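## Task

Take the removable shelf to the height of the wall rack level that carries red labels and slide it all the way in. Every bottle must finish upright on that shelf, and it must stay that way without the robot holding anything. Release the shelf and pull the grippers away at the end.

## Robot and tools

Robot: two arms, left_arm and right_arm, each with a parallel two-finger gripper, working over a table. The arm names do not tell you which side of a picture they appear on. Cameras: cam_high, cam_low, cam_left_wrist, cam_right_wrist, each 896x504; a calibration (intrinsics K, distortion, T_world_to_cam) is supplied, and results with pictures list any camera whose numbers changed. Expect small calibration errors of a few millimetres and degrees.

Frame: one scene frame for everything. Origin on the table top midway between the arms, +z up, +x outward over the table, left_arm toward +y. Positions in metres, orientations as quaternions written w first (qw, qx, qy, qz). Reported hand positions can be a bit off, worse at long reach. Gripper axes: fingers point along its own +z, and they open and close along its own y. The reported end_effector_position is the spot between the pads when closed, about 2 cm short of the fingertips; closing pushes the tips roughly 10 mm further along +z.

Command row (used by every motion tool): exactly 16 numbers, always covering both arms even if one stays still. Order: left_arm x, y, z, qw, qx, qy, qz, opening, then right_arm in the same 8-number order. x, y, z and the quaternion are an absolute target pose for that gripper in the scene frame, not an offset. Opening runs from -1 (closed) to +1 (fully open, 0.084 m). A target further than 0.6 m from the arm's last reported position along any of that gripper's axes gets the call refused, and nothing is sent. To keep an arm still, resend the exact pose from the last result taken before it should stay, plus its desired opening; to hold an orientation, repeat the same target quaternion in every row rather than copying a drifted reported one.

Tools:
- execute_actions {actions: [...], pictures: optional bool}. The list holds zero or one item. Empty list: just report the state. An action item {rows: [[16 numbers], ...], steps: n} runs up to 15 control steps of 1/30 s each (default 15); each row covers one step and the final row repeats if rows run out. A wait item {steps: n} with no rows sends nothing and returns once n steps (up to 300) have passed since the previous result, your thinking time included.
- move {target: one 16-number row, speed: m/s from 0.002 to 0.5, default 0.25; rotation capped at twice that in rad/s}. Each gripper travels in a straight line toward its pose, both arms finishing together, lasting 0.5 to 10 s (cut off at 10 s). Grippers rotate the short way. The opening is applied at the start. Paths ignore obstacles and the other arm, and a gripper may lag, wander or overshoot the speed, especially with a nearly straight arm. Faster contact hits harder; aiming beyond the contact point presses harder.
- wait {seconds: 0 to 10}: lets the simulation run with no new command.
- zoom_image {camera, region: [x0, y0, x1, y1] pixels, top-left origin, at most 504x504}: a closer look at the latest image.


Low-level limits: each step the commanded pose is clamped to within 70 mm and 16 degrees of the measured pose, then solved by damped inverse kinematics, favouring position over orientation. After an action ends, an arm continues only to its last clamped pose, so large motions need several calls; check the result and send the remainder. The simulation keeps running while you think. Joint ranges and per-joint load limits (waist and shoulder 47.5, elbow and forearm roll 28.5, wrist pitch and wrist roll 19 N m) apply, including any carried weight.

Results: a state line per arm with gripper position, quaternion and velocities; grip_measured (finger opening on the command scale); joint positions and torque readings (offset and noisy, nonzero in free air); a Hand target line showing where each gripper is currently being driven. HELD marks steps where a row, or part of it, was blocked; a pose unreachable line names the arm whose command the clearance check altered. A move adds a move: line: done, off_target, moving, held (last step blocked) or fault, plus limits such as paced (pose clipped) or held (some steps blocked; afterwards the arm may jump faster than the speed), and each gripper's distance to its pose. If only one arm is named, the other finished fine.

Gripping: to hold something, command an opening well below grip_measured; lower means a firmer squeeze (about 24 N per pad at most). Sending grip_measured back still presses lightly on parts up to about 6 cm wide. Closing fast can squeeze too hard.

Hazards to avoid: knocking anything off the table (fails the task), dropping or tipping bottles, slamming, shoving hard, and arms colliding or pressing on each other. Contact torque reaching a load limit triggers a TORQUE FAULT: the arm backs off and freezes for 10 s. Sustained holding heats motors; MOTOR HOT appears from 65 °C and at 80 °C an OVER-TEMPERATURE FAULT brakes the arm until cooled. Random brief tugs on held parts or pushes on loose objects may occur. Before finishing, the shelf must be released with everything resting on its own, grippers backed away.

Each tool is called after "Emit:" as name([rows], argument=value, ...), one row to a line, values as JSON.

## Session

Emit:
execute_actions(actions=[])

Scene clock: 0.00 s of 6000.00 s.
left_arm: end_effector_position=(+0.3579, +0.3607, +0.2502) grip_measured=+1.00 end_effector_quat_wxyz=(-0.001, +0.998, -0.067, +0.000) end_effector_velocity=(-0.001, +0.000, -0.001) end_effector_angular_velocity=(+0.000, +0.003, +0.001) | right_arm: end_effector_position=(+0.4481, -0.2615, +0.2505) grip_measured=+1.00 end_effector_quat_wxyz=(+0.001, +0.998, +0.061, -0.000) end_effector_velocity=(+0.000, -0.000, -0.000) end_effector_angular_velocity=(+0.001, +0.001, -0.002)
Joint positions: left_arm=[-0.002 -0.267 -0.927  0.002  1.194  0.002  0.084] | right_arm=[-0.003 -0.266 -0.93  -0.001  1.196 -0.     0.084]
Joint velocities: left_arm=[ 0.001 -0.001  0.002  0.     0.001  0.    -0.   ] | right_arm=[-0.002  0.001 -0.001  0.001  0.001 -0.     0.   ]
Joint torques (N m, as the arm reports them, + toward a larger angle): no reading
Hand target (left_arm): +0.358, +0.361, +0.250; -0.001, +0.998, -0.067, +0.000
Hand target (right_arm): +0.448, -0.261, +0.251; +0.001, +0.998, +0.061, -0.000

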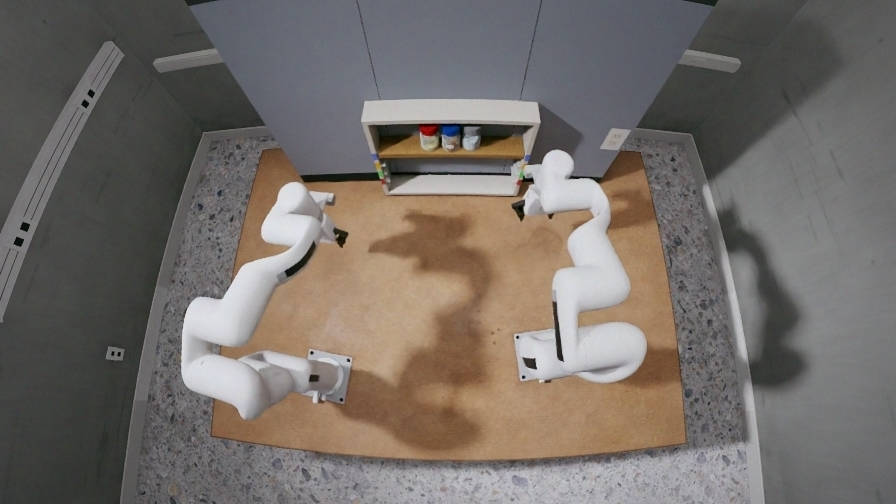

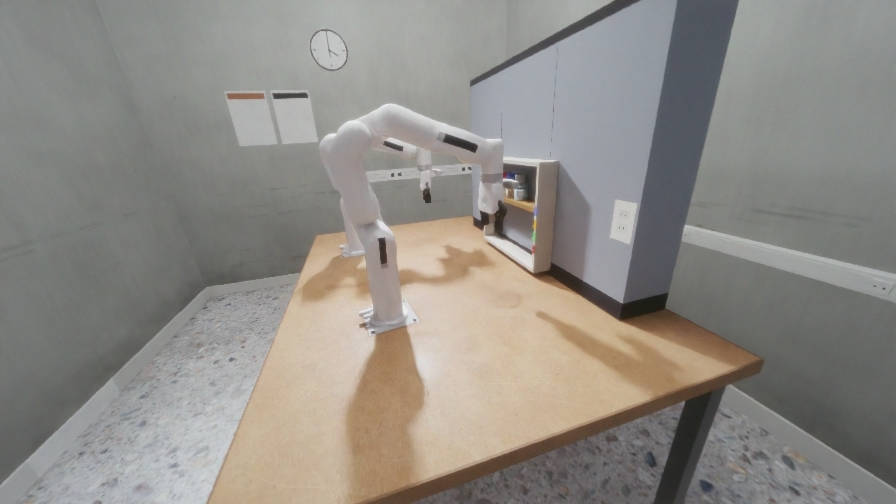

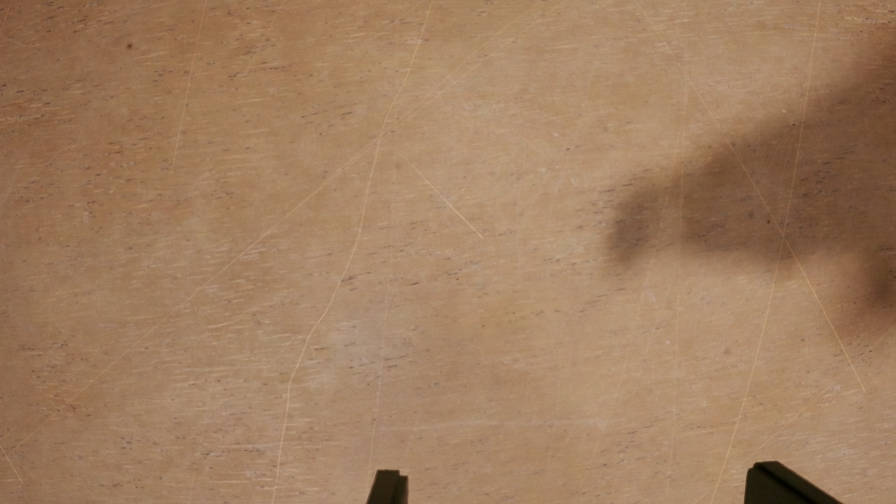

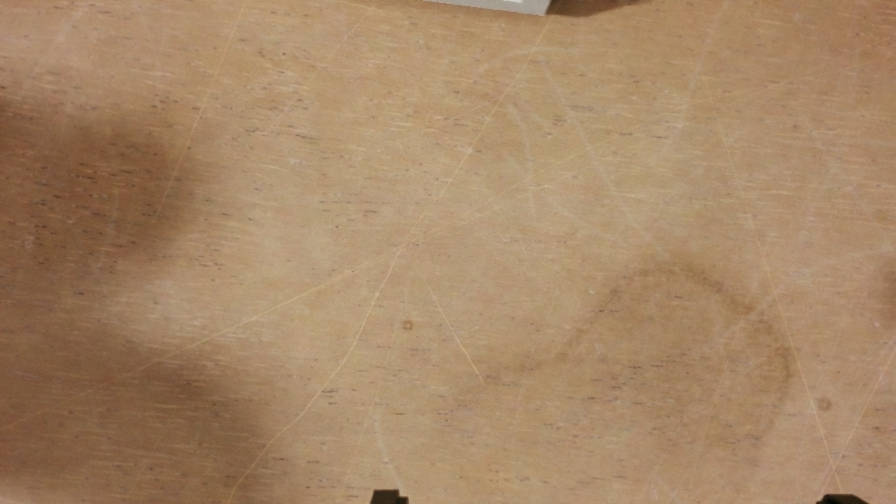

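Emit:
zoom_image(camera="cam_high", region=[350, 85, 550, 205])

Emit:
zoom_image(camera="cam_low", region=[460, 140, 580, 280])

Region (350, 85, 550, 205) of cam_high's 896x504 image, scaled by 2.520, with more detail than that image has; it fills the top 302 rows of this view, and the rest is white.

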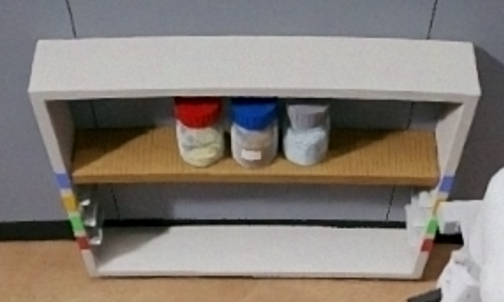

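Region (460, 140, 580, 280) of cam_low's 896x504 image, scaled by 3.600, with more detail than that image has; it fills the left 432 columns of this view, and the rest is white.

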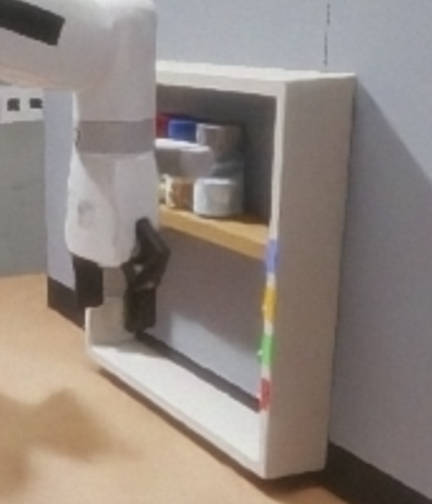

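Emit:
move(target=[0.46, 0.52, 0.30, 0.5, 0.5, 0.5, 0.5, 0.3, 0.54, -0.42, 0.30, -0.5, 0.5, -0.5, 0.5, 0.3], speed=0.4)

Scene clock: 20.40 s of 6000.00 s.
left_arm: end_effector_position=(+0.4605, +0.5188, +0.3004) grip_measured=+0.29 end_effector_quat_wxyz=(+0.499, +0.500, +0.499, +0.501) end_effector_velocity=(+0.001, -0.000, -0.000) end_effector_angular_velocity=(-0.003, -0.008, +0.008) | right_arm: end_effector_position=(+0.5403, -0.4198, +0.3011) grip_measured=+0.29 end_effector_quat_wxyz=(+0.501, -0.500, +0.498, -0.501) end_effector_velocity=(+0.001, +0.000, +0.001) end_effector_angular_velocity=(+0.002, -0.010, -0.007)
Joint positions: left_arm=[ 0.451 -0.325 -0.481 -2.692  0.817  1.254  0.056] | right_arm=[-0.469 -0.356 -0.452  2.661  0.827 -1.23   0.056]
Joint velocities: left_arm=[-0.004  0.004  0.003 -0.021  0.01   0.013 -0.   ] | right_arm=[ 0.004  0.002  0.002  0.02   0.01  -0.013 -0.   ]
Joint torques (N m, as the arm reports them, + toward a larger angle): left_arm=[ -1.02 -11.2  -17.58  -0.43   1.88  -0.2 ] | right_arm=[ -1.2  -11.93 -12.1    1.65   1.66  -0.04]
Hand target (left_arm): +0.461, +0.519, +0.300; +0.499, +0.500, +0.500, +0.501
Hand target (right_arm): +0.540, -0.420, +0.301; +0.501, -0.499, +0.498, -0.501
Off the commanded pose (left_arm): 0.001 m, 0 deg.
Off the commanded pose (right_arm): 0.001 m, 0 deg.
After step 90, 14.00 s passed at rest.
move: done
camera_calibration (this result's frames):
cam_left_wrist: T_world_to_cam=[[0.00107595, 0.00711412, 0.999974, -0.279405], [0.00493995, -0.999963, 0.00710872, 0.583651], [0.999987, 0.00493217, -0.00111106, -0.330174], [0, 0, 0, 1]] pos_world=[0.327587, 0.587245, 0.274881]
cam_right_wrist: T_world_to_cam=[[0.018843, -0.0128579, -0.99974, 0.317568], [-0.0175275, 0.999759, -0.0131885, 0.50068], [0.999669, 0.0177714, 0.0186131, -0.406744], [0, 0, 0, 1]] pos_world=[0.409401, -0.489248, 0.33166]

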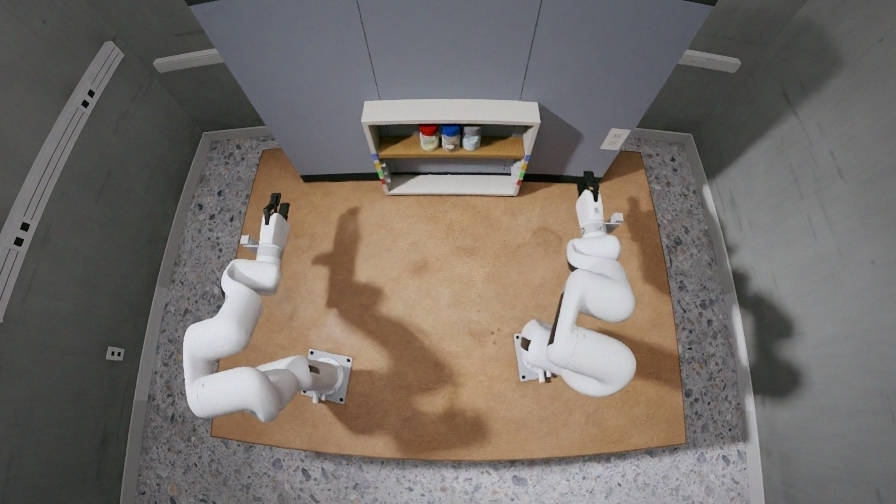

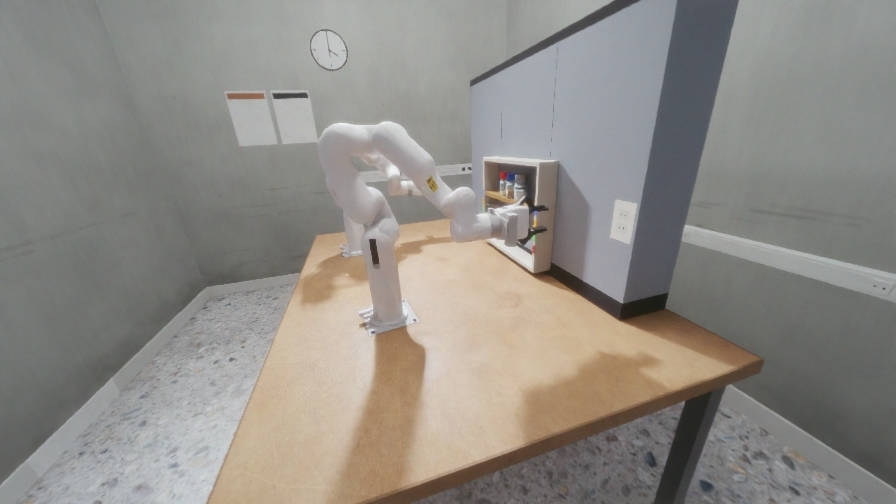

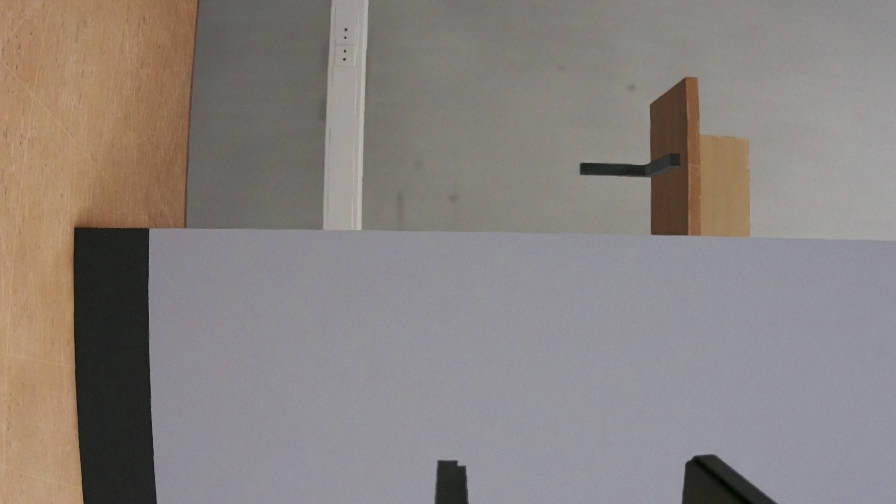

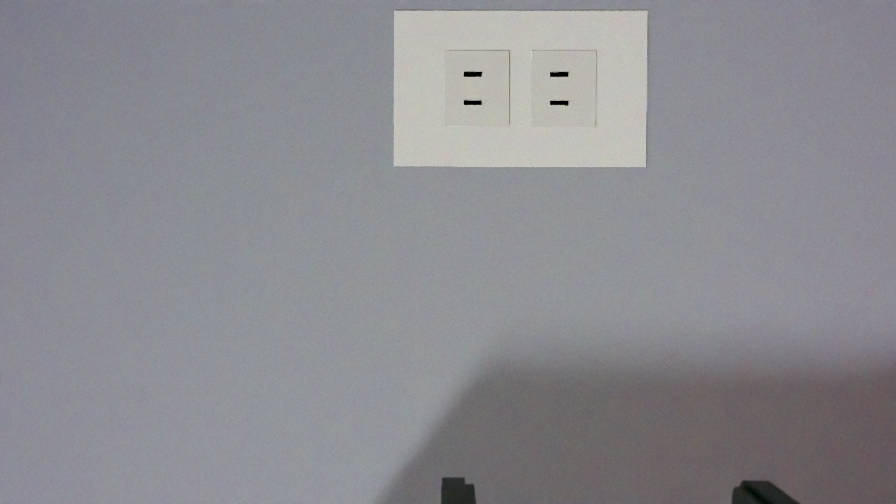

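Flipped-wrist configuration achieved. Now to pre-grasp.

Emit:
move(target=[0.575, 0.14, 0.278, 0.5, 0.5, 0.5, 0.5, 0.3, 0.575, -0.16, 0.277, -0.5, 0.5, -0.5, 0.5, 0.3], speed=0.4)

Scene clock: 23.00 s of 6000.00 s.
left_arm: end_effector_position=(+0.5741, +0.1405, +0.2787) grip_measured=+0.29 end_effector_quat_wxyz=(+0.500, +0.499, +0.500, +0.500) end_effector_velocity=(+0.001, -0.002, -0.001) end_effector_angular_velocity=(+0.001, +0.002, -0.000) | right_arm: end_effector_position=(+0.5757, -0.1604, +0.2771) grip_measured=+0.29 end_effector_quat_wxyz=(+0.500, -0.499, +0.501, -0.500) end_effector_velocity=(-0.000, +0.001, -0.001) end_effector_angular_velocity=(-0.002, +0.003, +0.001)
Joint positions: left_arm=[-0.448  0.278 -1.083 -3.895  0.923  2.086  0.056] | right_arm=[ 0.302 -0.129 -0.587  3.685  0.931 -1.915  0.056]
Joint velocities: left_arm=[-0.003  0.007 -0.008 -0.004 -0.001  0.004 -0.   ] | right_arm=[ 0.001  0.003 -0.001  0.001 -0.001 -0.002  0.   ]
Joint torques (N m, as the arm reports them, + toward a larger angle): left_arm=[ -1.19 -22.9  -17.09  -0.26   1.64  -0.19] | right_arm=[ -0.35 -16.59 -11.5    1.05   1.67  -0.29]
Hand target (left_arm): +0.574, +0.140, +0.279; +0.500, +0.499, +0.500, +0.500
Hand target (right_arm): +0.576, -0.160, +0.277; +0.500, -0.499, +0.501, -0.500
Off the commanded pose (left_arm): 0.001 m, 0 deg.
Off the commanded pose (right_arm): 0.001 m, 0 deg.
move: done; limits=paced
camera_calibration (this result's frames):
cam_left_wrist: T_world_to_cam=[[-0.000198225, 0.0102222, 0.999948, -0.254846], [0.00528908, -0.999934, 0.0102231, 0.203846], [0.999986, 0.00529083, 0.000144146, -0.442293], [0, 0, 0, 1]] pos_world=[0.441158, 0.208777, 0.252812]
cam_right_wrist: T_world_to_cam=[[0.0150958, -0.0109044, -0.999827, 0.298713], [-0.0139001, 0.999842, -0.0111144, 0.23899], [0.999789, 0.0140655, 0.0149418, -0.445983], [0, 0, 0, 1]] pos_world=[0.444702, -0.229422, 0.307981]

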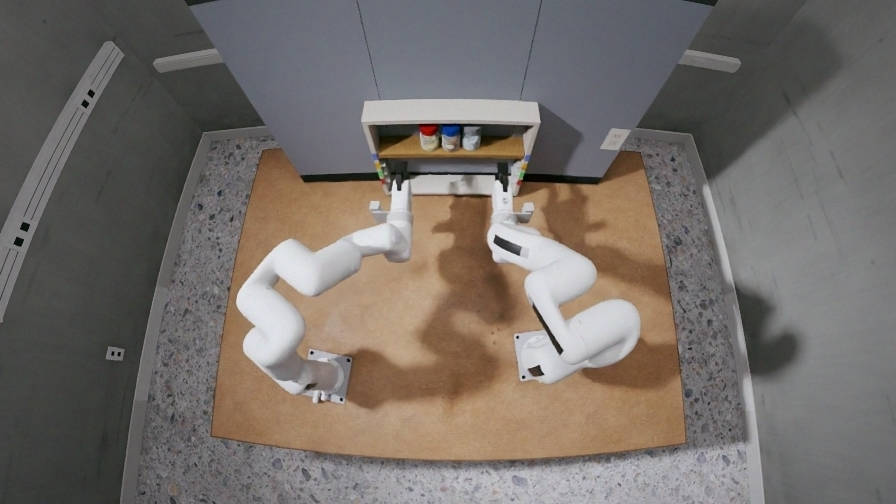

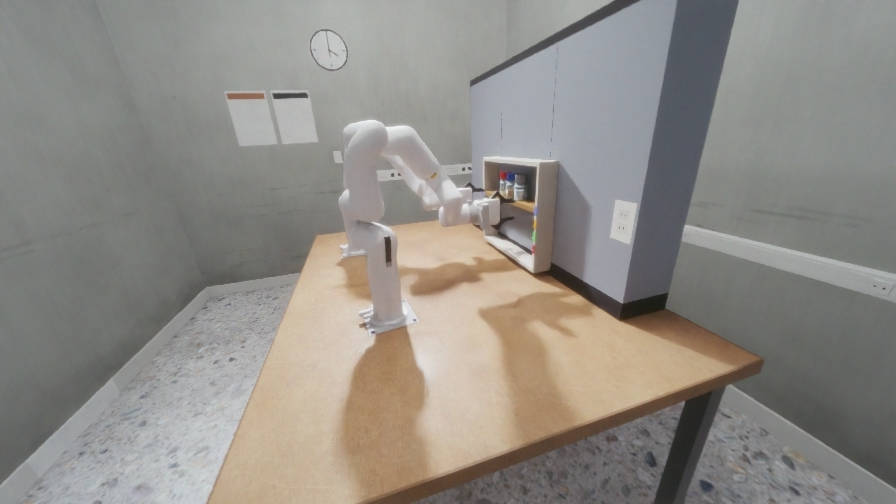

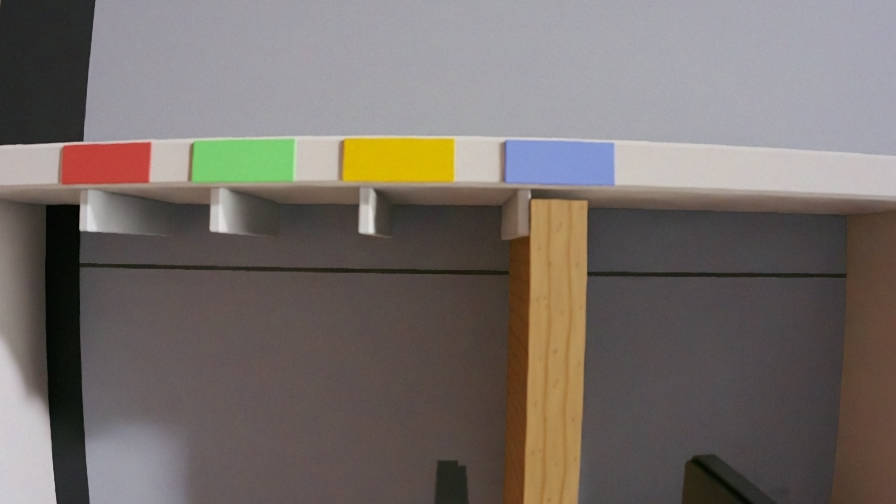

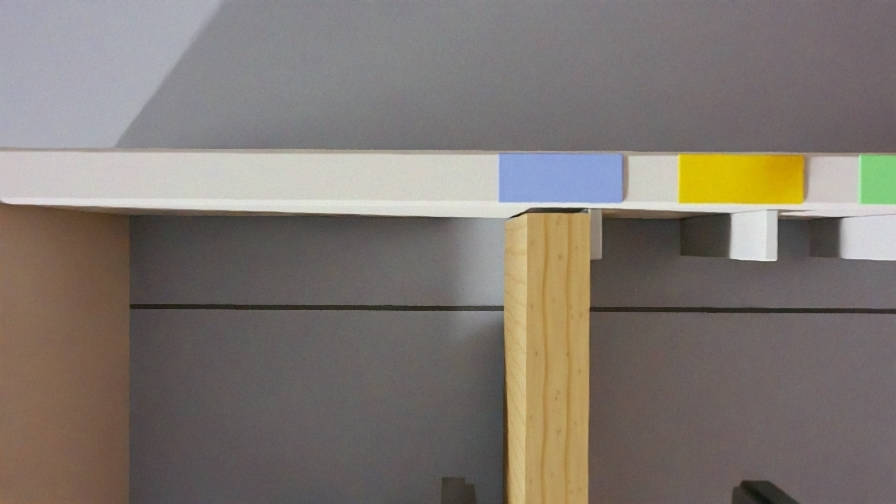

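Emit:
move(target=[0.677, 0.14, 0.282, 0.5, 0.5, 0.5, 0.5, -0.1, 0.677, -0.16, 0.281, -0.5, 0.5, -0.5, 0.5, -0.1], speed=0.15)

Scene clock: 25.97 s of 6000.00 s.
left_arm: end_effector_position=(+0.6768, +0.1397, +0.2822) grip_measured=-0.11 end_effector_quat_wxyz=(+0.500, +0.500, +0.500, +0.500) end_effector_velocity=(+0.002, +0.001, -0.001) end_effector_angular_velocity=(-0.001, +0.002, +0.003) | right_arm: end_effector_position=(+0.6768, -0.1603, +0.2811) grip_measured=-0.11 end_effector_quat_wxyz=(+0.500, -0.500, +0.500, -0.500) end_effector_velocity=(+0.001, +0.000, -0.001) end_effector_angular_velocity=(+0.001, +0.001, +0.001)
Joint positions: left_arm=[-0.336  0.55  -1.503 -3.854  0.754  2.133  0.039] | right_arm=[ 0.201  0.156 -0.945  3.587  0.833 -1.882  0.039]
Joint velocities: left_arm=[ 0.002  0.007 -0.008 -0.003 -0.002  0.002 -0.   ] | right_arm=[-0.001  0.004 -0.005 -0.001 -0.003  0.001  0.   ]
Joint torques (N m, as the arm reports them, + toward a larger angle): left_arm=[ -1.41 -27.9  -18.22  -0.27   1.53  -0.14] | right_arm=[ -0.56 -23.85 -12.     1.17   1.69  -0.25]
Hand target (left_arm): +0.677, +0.140, +0.282; +0.500, +0.500, +0.500, +0.500
Hand target (right_arm): +0.677, -0.160, +0.281; +0.500, -0.500, +0.500, -0.500
Off the commanded pose (left_arm): 0.000 m, 0 deg.
Off the commanded pose (right_arm): 0.000 m, 0 deg.
move: done
camera_calibration (this result's frames):
cam_left_wrist: T_world_to_cam=[[0.00123996, 0.0090265, 0.999958, -0.259123], [0.00463366, -0.999949, 0.00902067, 0.203309], [0.999988, 0.00462228, -0.00128172, -0.544506], [0, 0, 0, 1]] pos_world=[0.543879, 0.208155, 0.256581]
cam_right_wrist: T_world_to_cam=[[0.0146334, -0.0124882, -0.999815, 0.301215], [-0.0158846, 0.999793, -0.0127204, 0.242109], [0.999767, 0.0160678, 0.014432, -0.54662], [0, 0, 0, 1]] pos_world=[0.545931, -0.229514, 0.312128]

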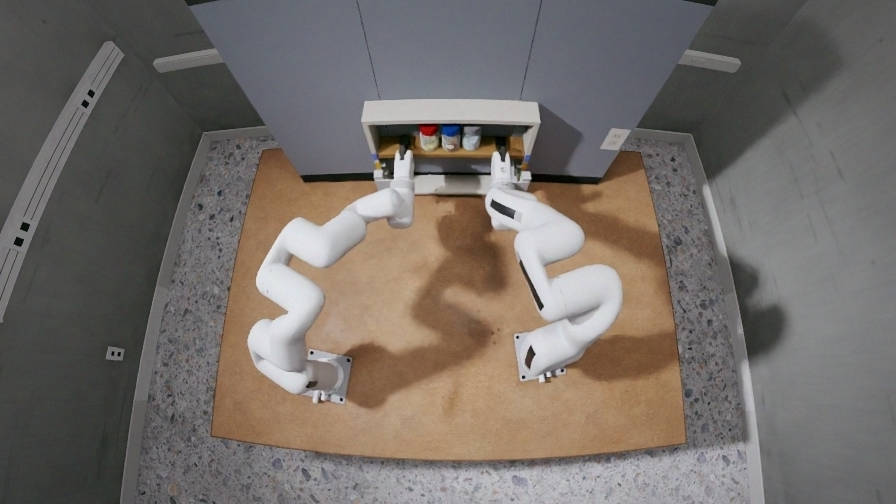

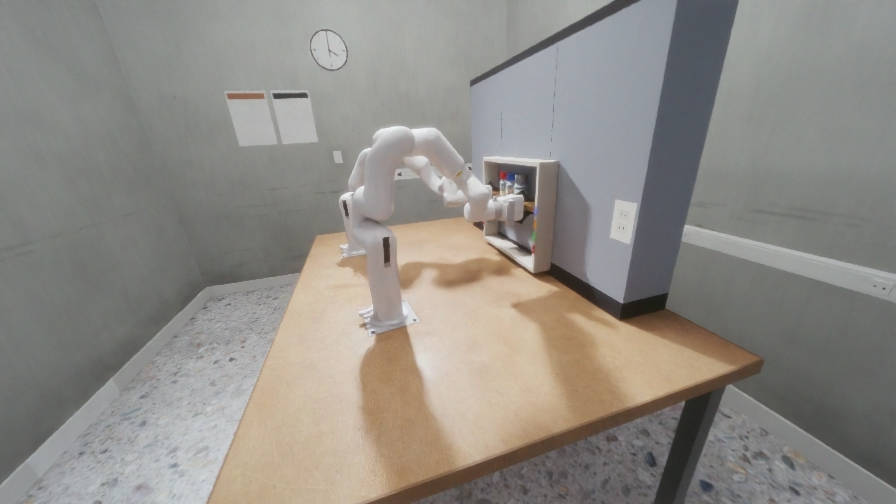

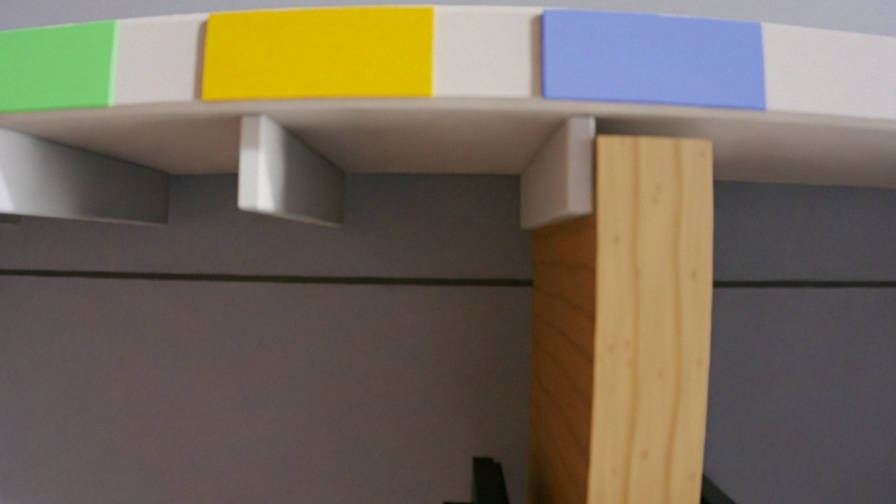

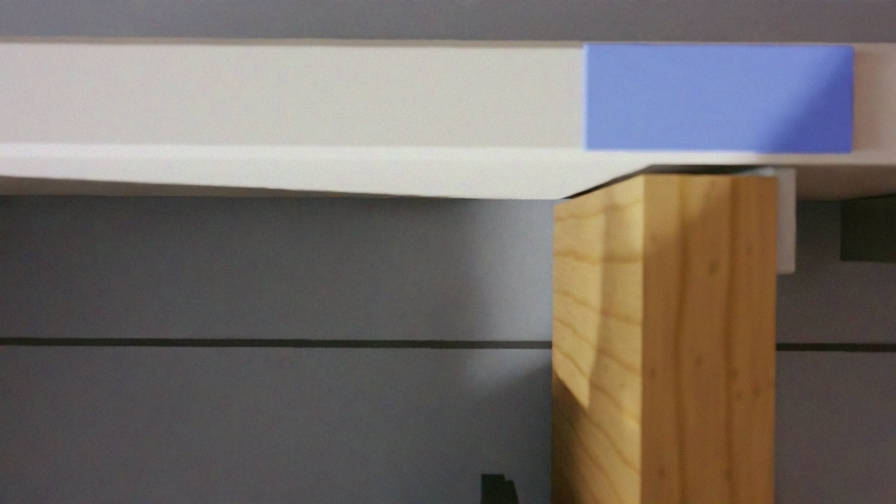

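Emit:
execute_actions([
  {"rows": [[0.677, 0.14, 0.2812, 0.5, 0.5, 0.5, 0.5, -0.2, 0.677, -0.16, 0.2806, -0.5, 0.5, -0.5, 0.5, -0.2],[0.677, 0.14, 0.2805, 0.5, 0.5, 0.5, 0.5, -0.3, 0.677, -0.16, 0.2802, -0.5, 0.5, -0.5, 0.5, -0.3],[0.677, 0.14, 0.2805, 0.5, 0.5, 0.5, 0.5, -0.38, 0.677, -0.16, 0.2802, -0.5, 0.5, -0.5, 0.5, -0.38],[0.677, 0.14, 0.2805, 0.5, 0.5, 0.5, 0.5, -0.45, 0.677, -0.16, 0.2802, -0.5, 0.5, -0.5, 0.5, -0.45],[0.677, 0.14, 0.2805, 0.5, 0.5, 0.5, 0.5, -0.5, 0.677, -0.16, 0.2802, -0.5, 0.5, -0.5, 0.5, -0.5],[0.677, 0.14, 0.2805, 0.5, 0.5, 0.5, 0.5, -0.53, 0.677, -0.16, 0.2802, -0.5, 0.5, -0.5, 0.5, -0.53],[0.677, 0.14, 0.2805, 0.5, 0.5, 0.5, 0.5, -0.56, 0.677, -0.16, 0.2802, -0.5, 0.5, -0.5, 0.5, -0.56],[0.677, 0.14, 0.2805, 0.5, 0.5, 0.5, 0.5, -0.59, 0.677, -0.16, 0.2802, -0.5, 0.5, -0.5, 0.5, -0.59],[0.677, 0.14, 0.2805, 0.5, 0.5, 0.5, 0.5, -0.62, 0.677, -0.16, 0.2802, -0.5, 0.5, -0.5, 0.5, -0.62],[0.677, 0.14, 0.2805, 0.5, 0.5, 0.5, 0.5, -0.65, 0.677, -0.16, 0.2802, -0.5, 0.5, -0.5, 0.5, -0.65],[0.677, 0.14, 0.2805, 0.5, 0.5, 0.5, 0.5, -0.7, 0.677, -0.16, 0.2802, -0.5, 0.5, -0.5, 0.5, -0.7],[0.677, 0.14, 0.2805, 0.5, 0.5, 0.5, 0.5, -0.78, 0.677, -0.16, 0.2802, -0.5, 0.5, -0.5, 0.5, -0.78],[0.677, 0.14, 0.2805, 0.5, 0.5, 0.5, 0.5, -0.88, 0.677, -0.16, 0.2802, -0.5, 0.5, -0.5, 0.5, -0.88],[0.677, 0.14, 0.2805, 0.5, 0.5, 0.5, 0.5, -1, 0.677, -0.16, 0.2802, -0.5, 0.5, -0.5, 0.5, -1]], "steps": 15},
], pictures=false)

Emit:
move(target=[0.676, 0.141, 0.2855, 0.5, 0.5, 0.5, 0.5, -1, 0.676, -0.159, 0.2852, -0.5, 0.5, -0.5, 0.5, -1], speed=0.012)

Scene clock: 29.13 s of 6000.00 s.
left_arm: end_effector_position=(+0.6770, +0.1400, +0.2806) grip_measured=-0.60 end_effector_quat_wxyz=(+0.500, +0.500, +0.500, +0.500) end_effector_velocity=(+0.000, -0.000, -0.000) end_effector_angular_velocity=(-0.001, +0.001, -0.000) | right_arm: end_effector_position=(+0.6770, -0.1600, +0.2803) grip_measured=-0.60 end_effector_quat_wxyz=(+0.500, -0.500, +0.500, -0.500) end_effector_velocity=(+0.001, -0.001, +0.001) end_effector_angular_velocity=(+0.001, -0.002, -0.002)
Joint positions: left_arm=[-0.336  0.552 -1.502 -3.852  0.756  2.13   0.018] | right_arm=[ 0.202  0.158 -0.945  3.587  0.835 -1.881  0.018]
Joint velocities: left_arm=[-0.     0.001 -0.001 -0.    -0.    -0.     0.   ] | right_arm=[-0.001  0.    -0.001  0.001  0.001  0.     0.   ]
Joint torques (N m, as the arm reports them, + toward a larger angle): left_arm=[ -1.22 -27.77 -18.3   -0.41   1.39  -0.27] | right_arm=[ -1.1  -23.66 -11.9    1.3    1.7   -0.3 ]
Hand target (left_arm): +0.677, +0.140, +0.281; +0.500, +0.500, +0.500, +0.500
Hand target (right_arm): +0.677, -0.160, +0.280; +0.500, -0.500, +0.500, -0.500
Off the commanded pose (left_arm): 0.000 m, 0 deg.
Off the commanded pose (right_arm): 0.000 m, 0 deg.
Steps of this call (steps 1 to 80: nothing new was sent; steps 81 to 95: all 15 steps of this action). Readings (end_effector_position):
81: left_arm (+0.6770, +0.1398, +0.2821) | right_arm (+0.6770, -0.1603, +0.2811)
82: left_arm (+0.6770, +0.1398, +0.2821) | right_arm (+0.6770, -0.1603, +0.2811)
84: left_arm (+0.6770, +0.1399, +0.2817) | right_arm (+0.6770, -0.1602, +0.2808)
88: left_arm (+0.6770, +0.1400, +0.2805) | right_arm (+0.6770, -0.1600, +0.2802)
95: the state above

Scene clock: 30.17 s of 6000.00 s.
left_arm: end_effector_position=(+0.6760, +0.1410, +0.2850) grip_measured=-0.60 end_effector_quat_wxyz=(+0.500, +0.500, +0.500, +0.500) end_effector_velocity=(+0.000, -0.000, +0.002) end_effector_angular_velocity=(+0.001, -0.002, -0.000) | right_arm: end_effector_position=(+0.6760, -0.1590, +0.2849) grip_measured=-0.60 end_effector_quat_wxyz=(+0.500, -0.500, +0.500, -0.500) end_effector_velocity=(+0.000, +0.000, +0.002) end_effector_angular_velocity=(+0.000, -0.003, -0.000)
Joint positions: left_arm=[-0.334  0.541 -1.498 -3.855  0.75   2.136  0.018] | right_arm=[ 0.203  0.147 -0.946  3.594  0.825 -1.89   0.018]
Joint velocities: left_arm=[ 0.    -0.002 -0.001  0.    -0.001  0.002  0.   ] | right_arm=[-0.    -0.003 -0.001  0.001 -0.001 -0.002 -0.   ]
Joint torques (N m, as the arm reports them, + toward a larger angle): left_arm=[ -1.06 -31.42 -21.55   0.06   2.75  -0.22] | right_arm=[ -0.57 -27.09 -13.76   1.21   2.8   -0.15]
Hand target (left_arm): +0.676, +0.141, +0.285; +0.500, +0.500, +0.500, +0.500
Hand target (right_arm): +0.676, -0.159, +0.285; +0.500, -0.500, +0.500, -0.500
Off the commanded pose (left_arm): 0.000 m, 0 deg.
Off the commanded pose (right_arm): 0.000 m, 0 deg.
move: done
camera_calibration (this result's frames):
cam_left_wrist: T_world_to_cam=[[0.00195112, 0.00903982, 0.999957, -0.262437], [0.00455338, -0.999949, 0.00903086, 0.204638], [0.999988, 0.00453557, -0.00199218, -0.54345], [0, 0, 0, 1]] pos_world=[0.543024, 0.209465, 0.259495]
cam_right_wrist: T_world_to_cam=[[0.0141563, -0.01245, -0.999822, 0.305401], [-0.0158168, 0.999795, -0.0126736, 0.240815], [0.999775, 0.0159934, 0.0139564, -0.545712], [0, 0, 0, 1]] pos_world=[0.545074, -0.228235, 0.316015]

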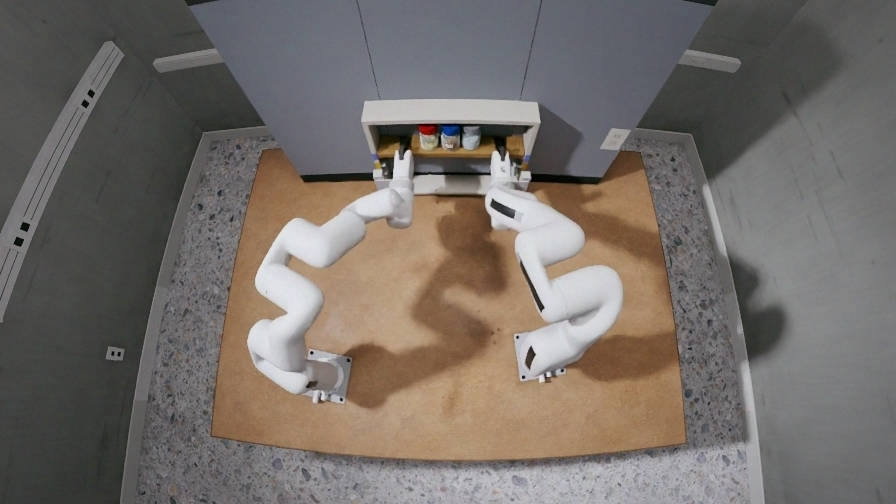

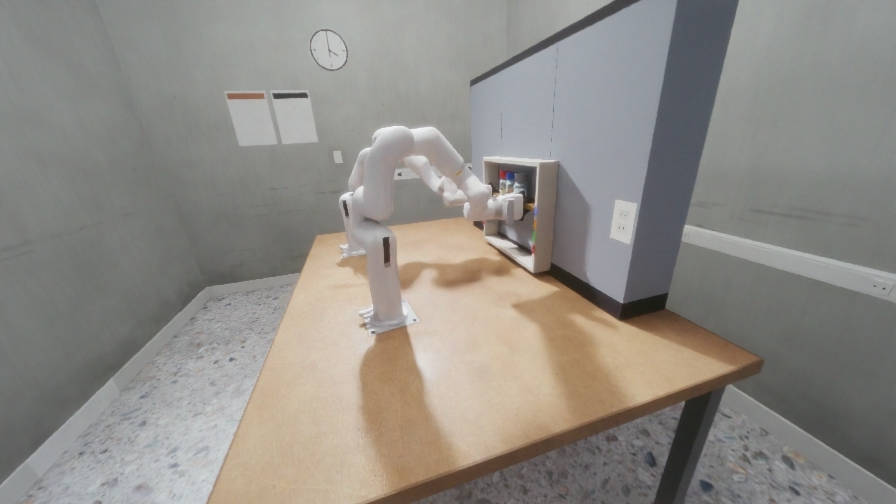

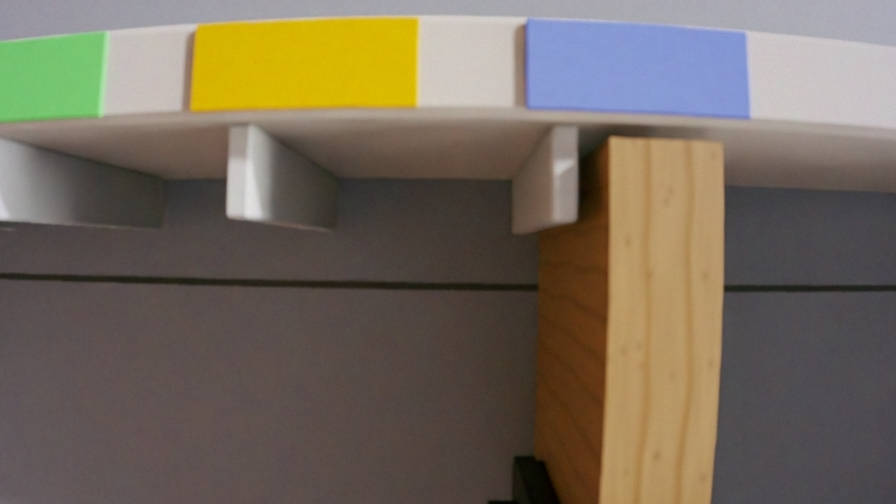

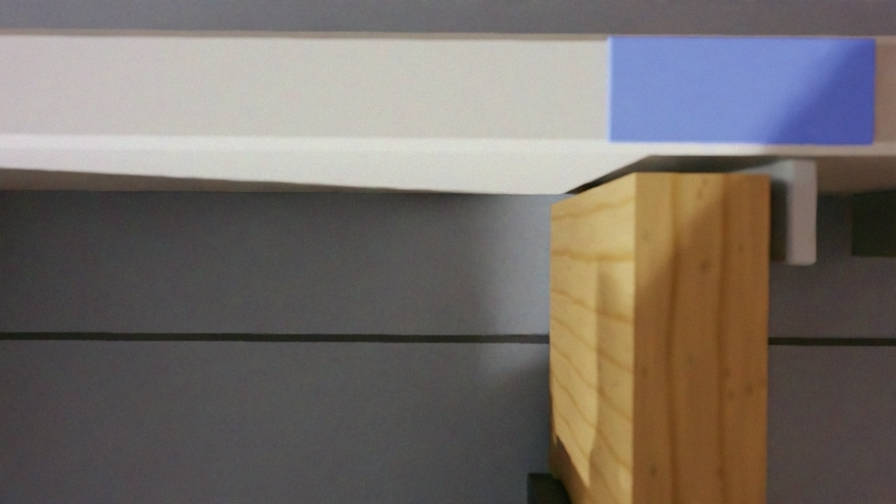

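Emit:
move(target=[0.576, 0.1405, 0.2855, 0.5, 0.5, 0.5, 0.5, -1, 0.576, -0.159, 0.2852, -0.5, 0.5, -0.5, 0.5, -1], speed=0.08)

Scene clock: 32.73 s of 6000.00 s.
left_arm: end_effector_position=(+0.5762, +0.1408, +0.2854) grip_measured=-0.60 end_effector_quat_wxyz=(+0.500, +0.500, +0.500, +0.500) end_effector_velocity=(-0.002, -0.000, -0.001) end_effector_angular_velocity=(+0.001, +0.001, -0.001) | right_arm: end_effector_position=(+0.5762, -0.1587, +0.2851) grip_measured=-0.60 end_effector_quat_wxyz=(+0.500, -0.500, +0.500, -0.500) end_effector_velocity=(-0.002, +0.000, +0.000) end_effector_angular_velocity=(+0.001, +0.000, +0.000)
Joint positions: left_arm=[-0.443  0.27  -1.094 -3.899  0.906  2.098  0.018] | right_arm=[ 0.302 -0.146 -0.596  3.693  0.908 -1.932  0.018]
Joint velocities: left_arm=[-0.003 -0.005  0.009 -0.001  0.003 -0.    -0.   ] | right_arm=[ 0.003 -0.006  0.005  0.004  0.    -0.002  0.   ]
Joint torques (N m, as the arm reports them, + toward a larger angle): left_arm=[ -3.03 -26.16 -21.3    0.52   2.53  -0.21] | right_arm=[  1.69 -18.88 -13.47   0.47   2.4   -0.32]
Hand target (left_arm): +0.576, +0.141, +0.285; +0.500, +0.500, +0.500, +0.500
Hand target (right_arm): +0.576, -0.159, +0.285; +0.500, -0.500, +0.500, -0.500
Off the commanded pose (left_arm): 0.000 m, 0 deg.
Off the commanded pose (right_arm): 0.000 m, 0 deg.
move: done
camera_calibration (this result's frames):
cam_left_wrist: T_world_to_cam=[[0.00118196, 0.00971074, 0.999952, -0.262277], [0.00445263, -0.999943, 0.00970539, 0.204675], [0.999989, 0.00444095, -0.00122513, -0.44393], [0, 0, 0, 1]] pos_world=[0.443324, 0.209182, 0.259734]
cam_right_wrist: T_world_to_cam=[[0.0146364, -0.0120505, -0.99982, 0.306819], [-0.0156589, 0.999802, -0.0122795, 0.238747], [0.99977, 0.0158358, 0.0144448, -0.446199], [0, 0, 0, 1]] pos_world=[0.445344, -0.227937, 0.316141]

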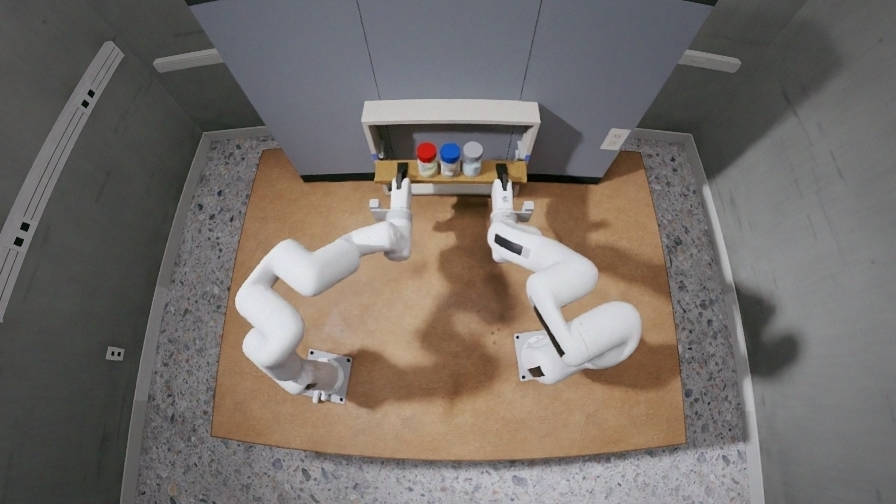

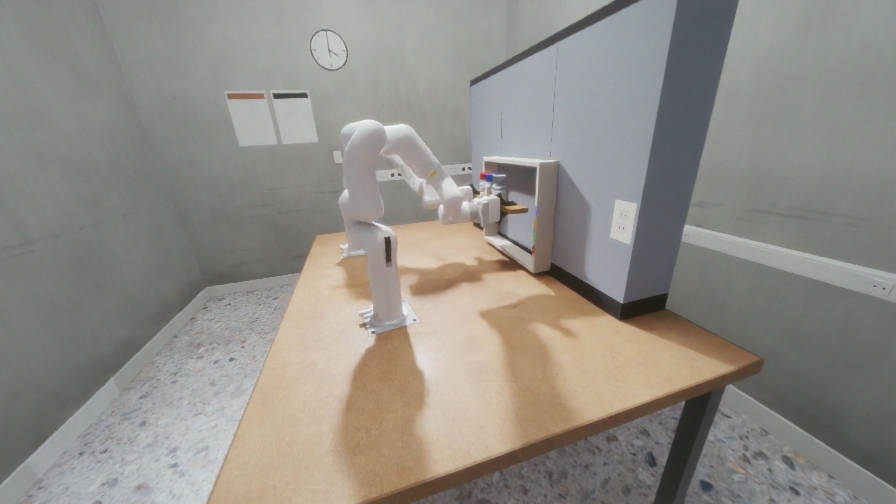

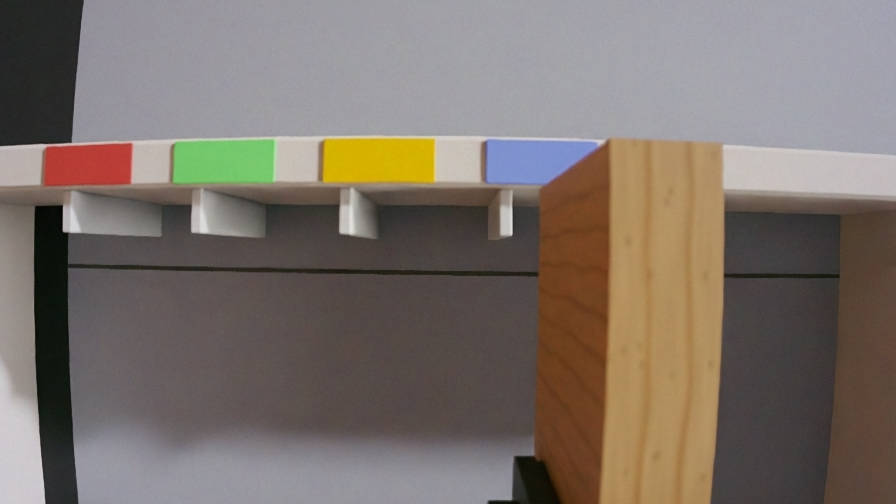

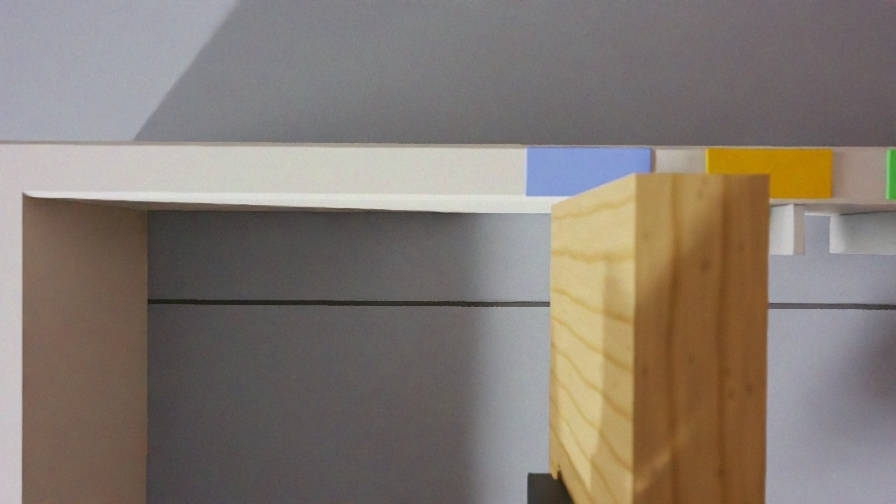

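Emit:
move(target=[0.576, 0.1405, 0.139, 0.5, 0.5, 0.5, 0.5, -1, 0.576, -0.1595, 0.1387, -0.5, 0.5, -0.5, 0.5, -1], speed=0.1)

Scene clock: 35.30 s of 6000.00 s.
left_arm: end_effector_position=(+0.5762, +0.1401, +0.1397) grip_measured=-0.60 end_effector_quat_wxyz=(+0.500, +0.500, +0.500, +0.500) end_effector_velocity=(+0.000, +0.001, -0.003) end_effector_angular_velocity=(-0.001, +0.001, +0.002) | right_arm: end_effector_position=(+0.5763, -0.1589, +0.1392) grip_measured=-0.60 end_effector_quat_wxyz=(+0.501, -0.500, +0.500, -0.500) end_effector_velocity=(-0.000, +0.000, -0.004) end_effector_angular_velocity=(-0.002, +0.003, -0.000)
Joint positions: left_arm=[-0.473  0.597 -1.111 -3.808  1.154  1.879  0.018] | right_arm=[ 0.35   0.309 -0.591  3.631  1.321 -1.701  0.018]
Joint velocities: left_arm=[ 0.001  0.008 -0.003 -0.     0.003 -0.004 -0.   ] | right_arm=[ 0.001  0.013 -0.003  0.001  0.006  0.003  0.   ]
Joint torques (N m, as the arm reports them, + toward a larger angle): left_arm=[  1.35 -28.26 -15.57  -0.46   3.37  -0.09] | right_arm=[ -3.77 -24.2   -9.05   2.09   3.04  -0.12]
Hand target (left_arm): +0.576, +0.140, +0.139; +0.500, +0.500, +0.500, +0.500
Hand target (right_arm): +0.576, -0.159, +0.139; +0.500, -0.500, +0.500, -0.500
Off the commanded pose (left_arm): 0.001 m, 0 deg.
Off the commanded pose (right_arm): 0.001 m, 0 deg.
move: done
camera_calibration (this result's frames):
cam_left_wrist: T_world_to_cam=[[0.000815621, 0.00994002, 0.99995, -0.116436], [0.00372955, -0.999944, 0.00993691, 0.205826], [0.999993, 0.00372126, -0.000852647, -0.44404], [0, 0, 0, 1]] pos_world=[0.443365, 0.208624, 0.114006]
cam_right_wrist: T_world_to_cam=[[0.0152004, -0.0115364, -0.999818, 0.160682], [-0.0169928, 0.999786, -0.0117943, 0.237885], [0.99974, 0.017169, 0.0150011, -0.443958], [0, 0, 0, 1]] pos_world=[0.445443, -0.228358, 0.170118]

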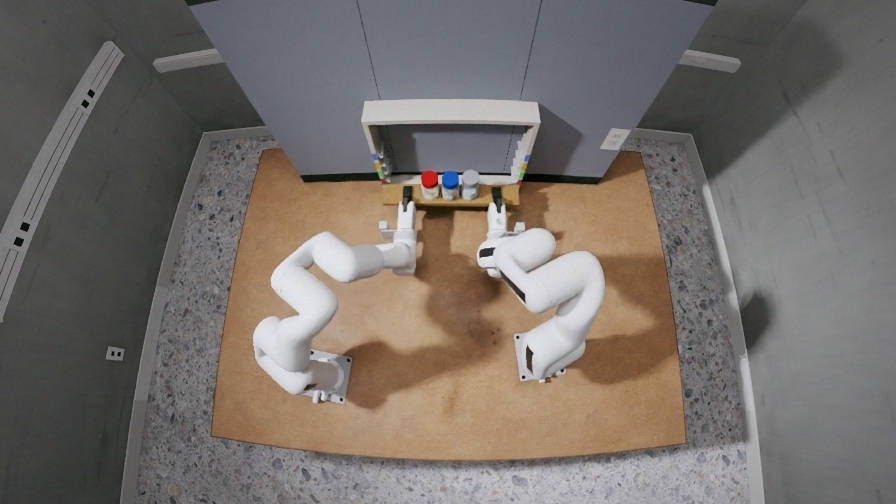

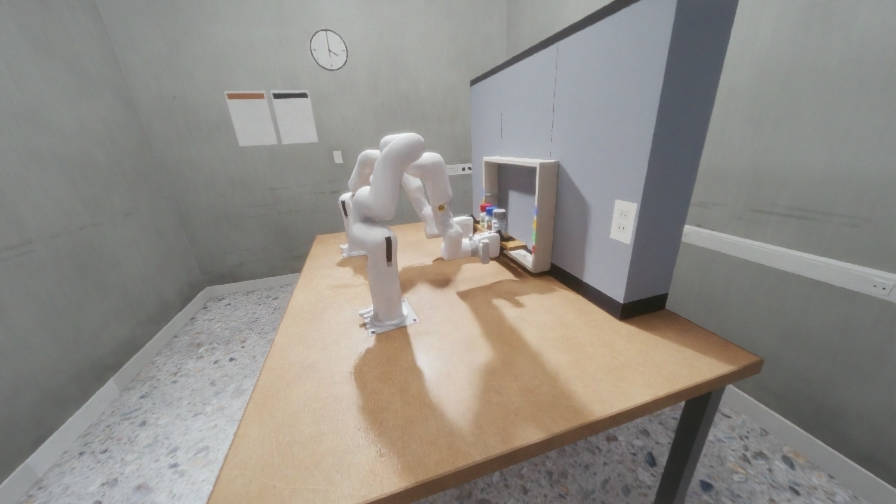

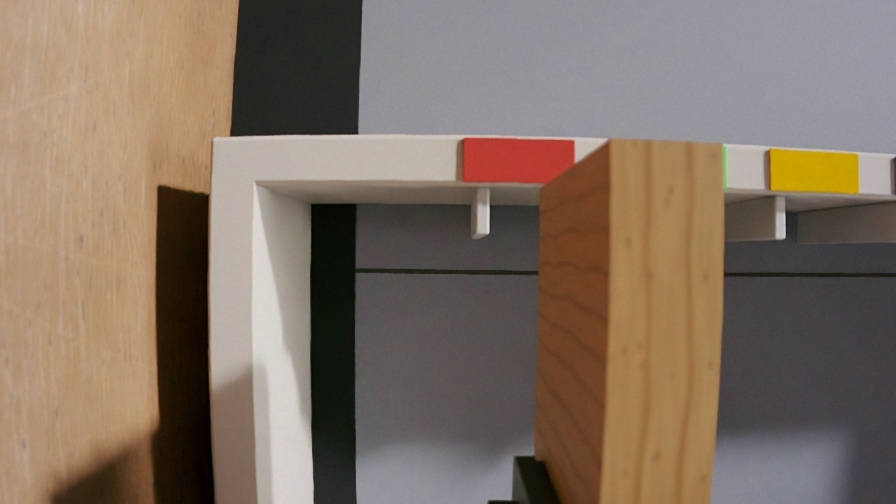

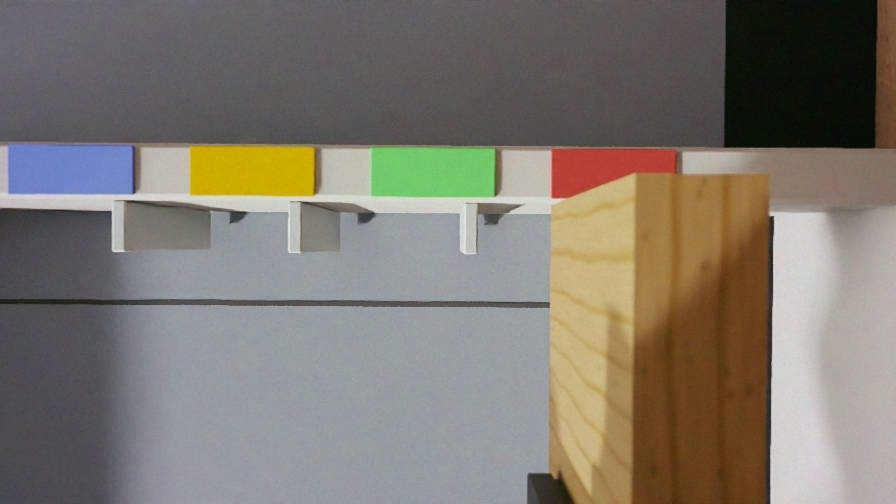

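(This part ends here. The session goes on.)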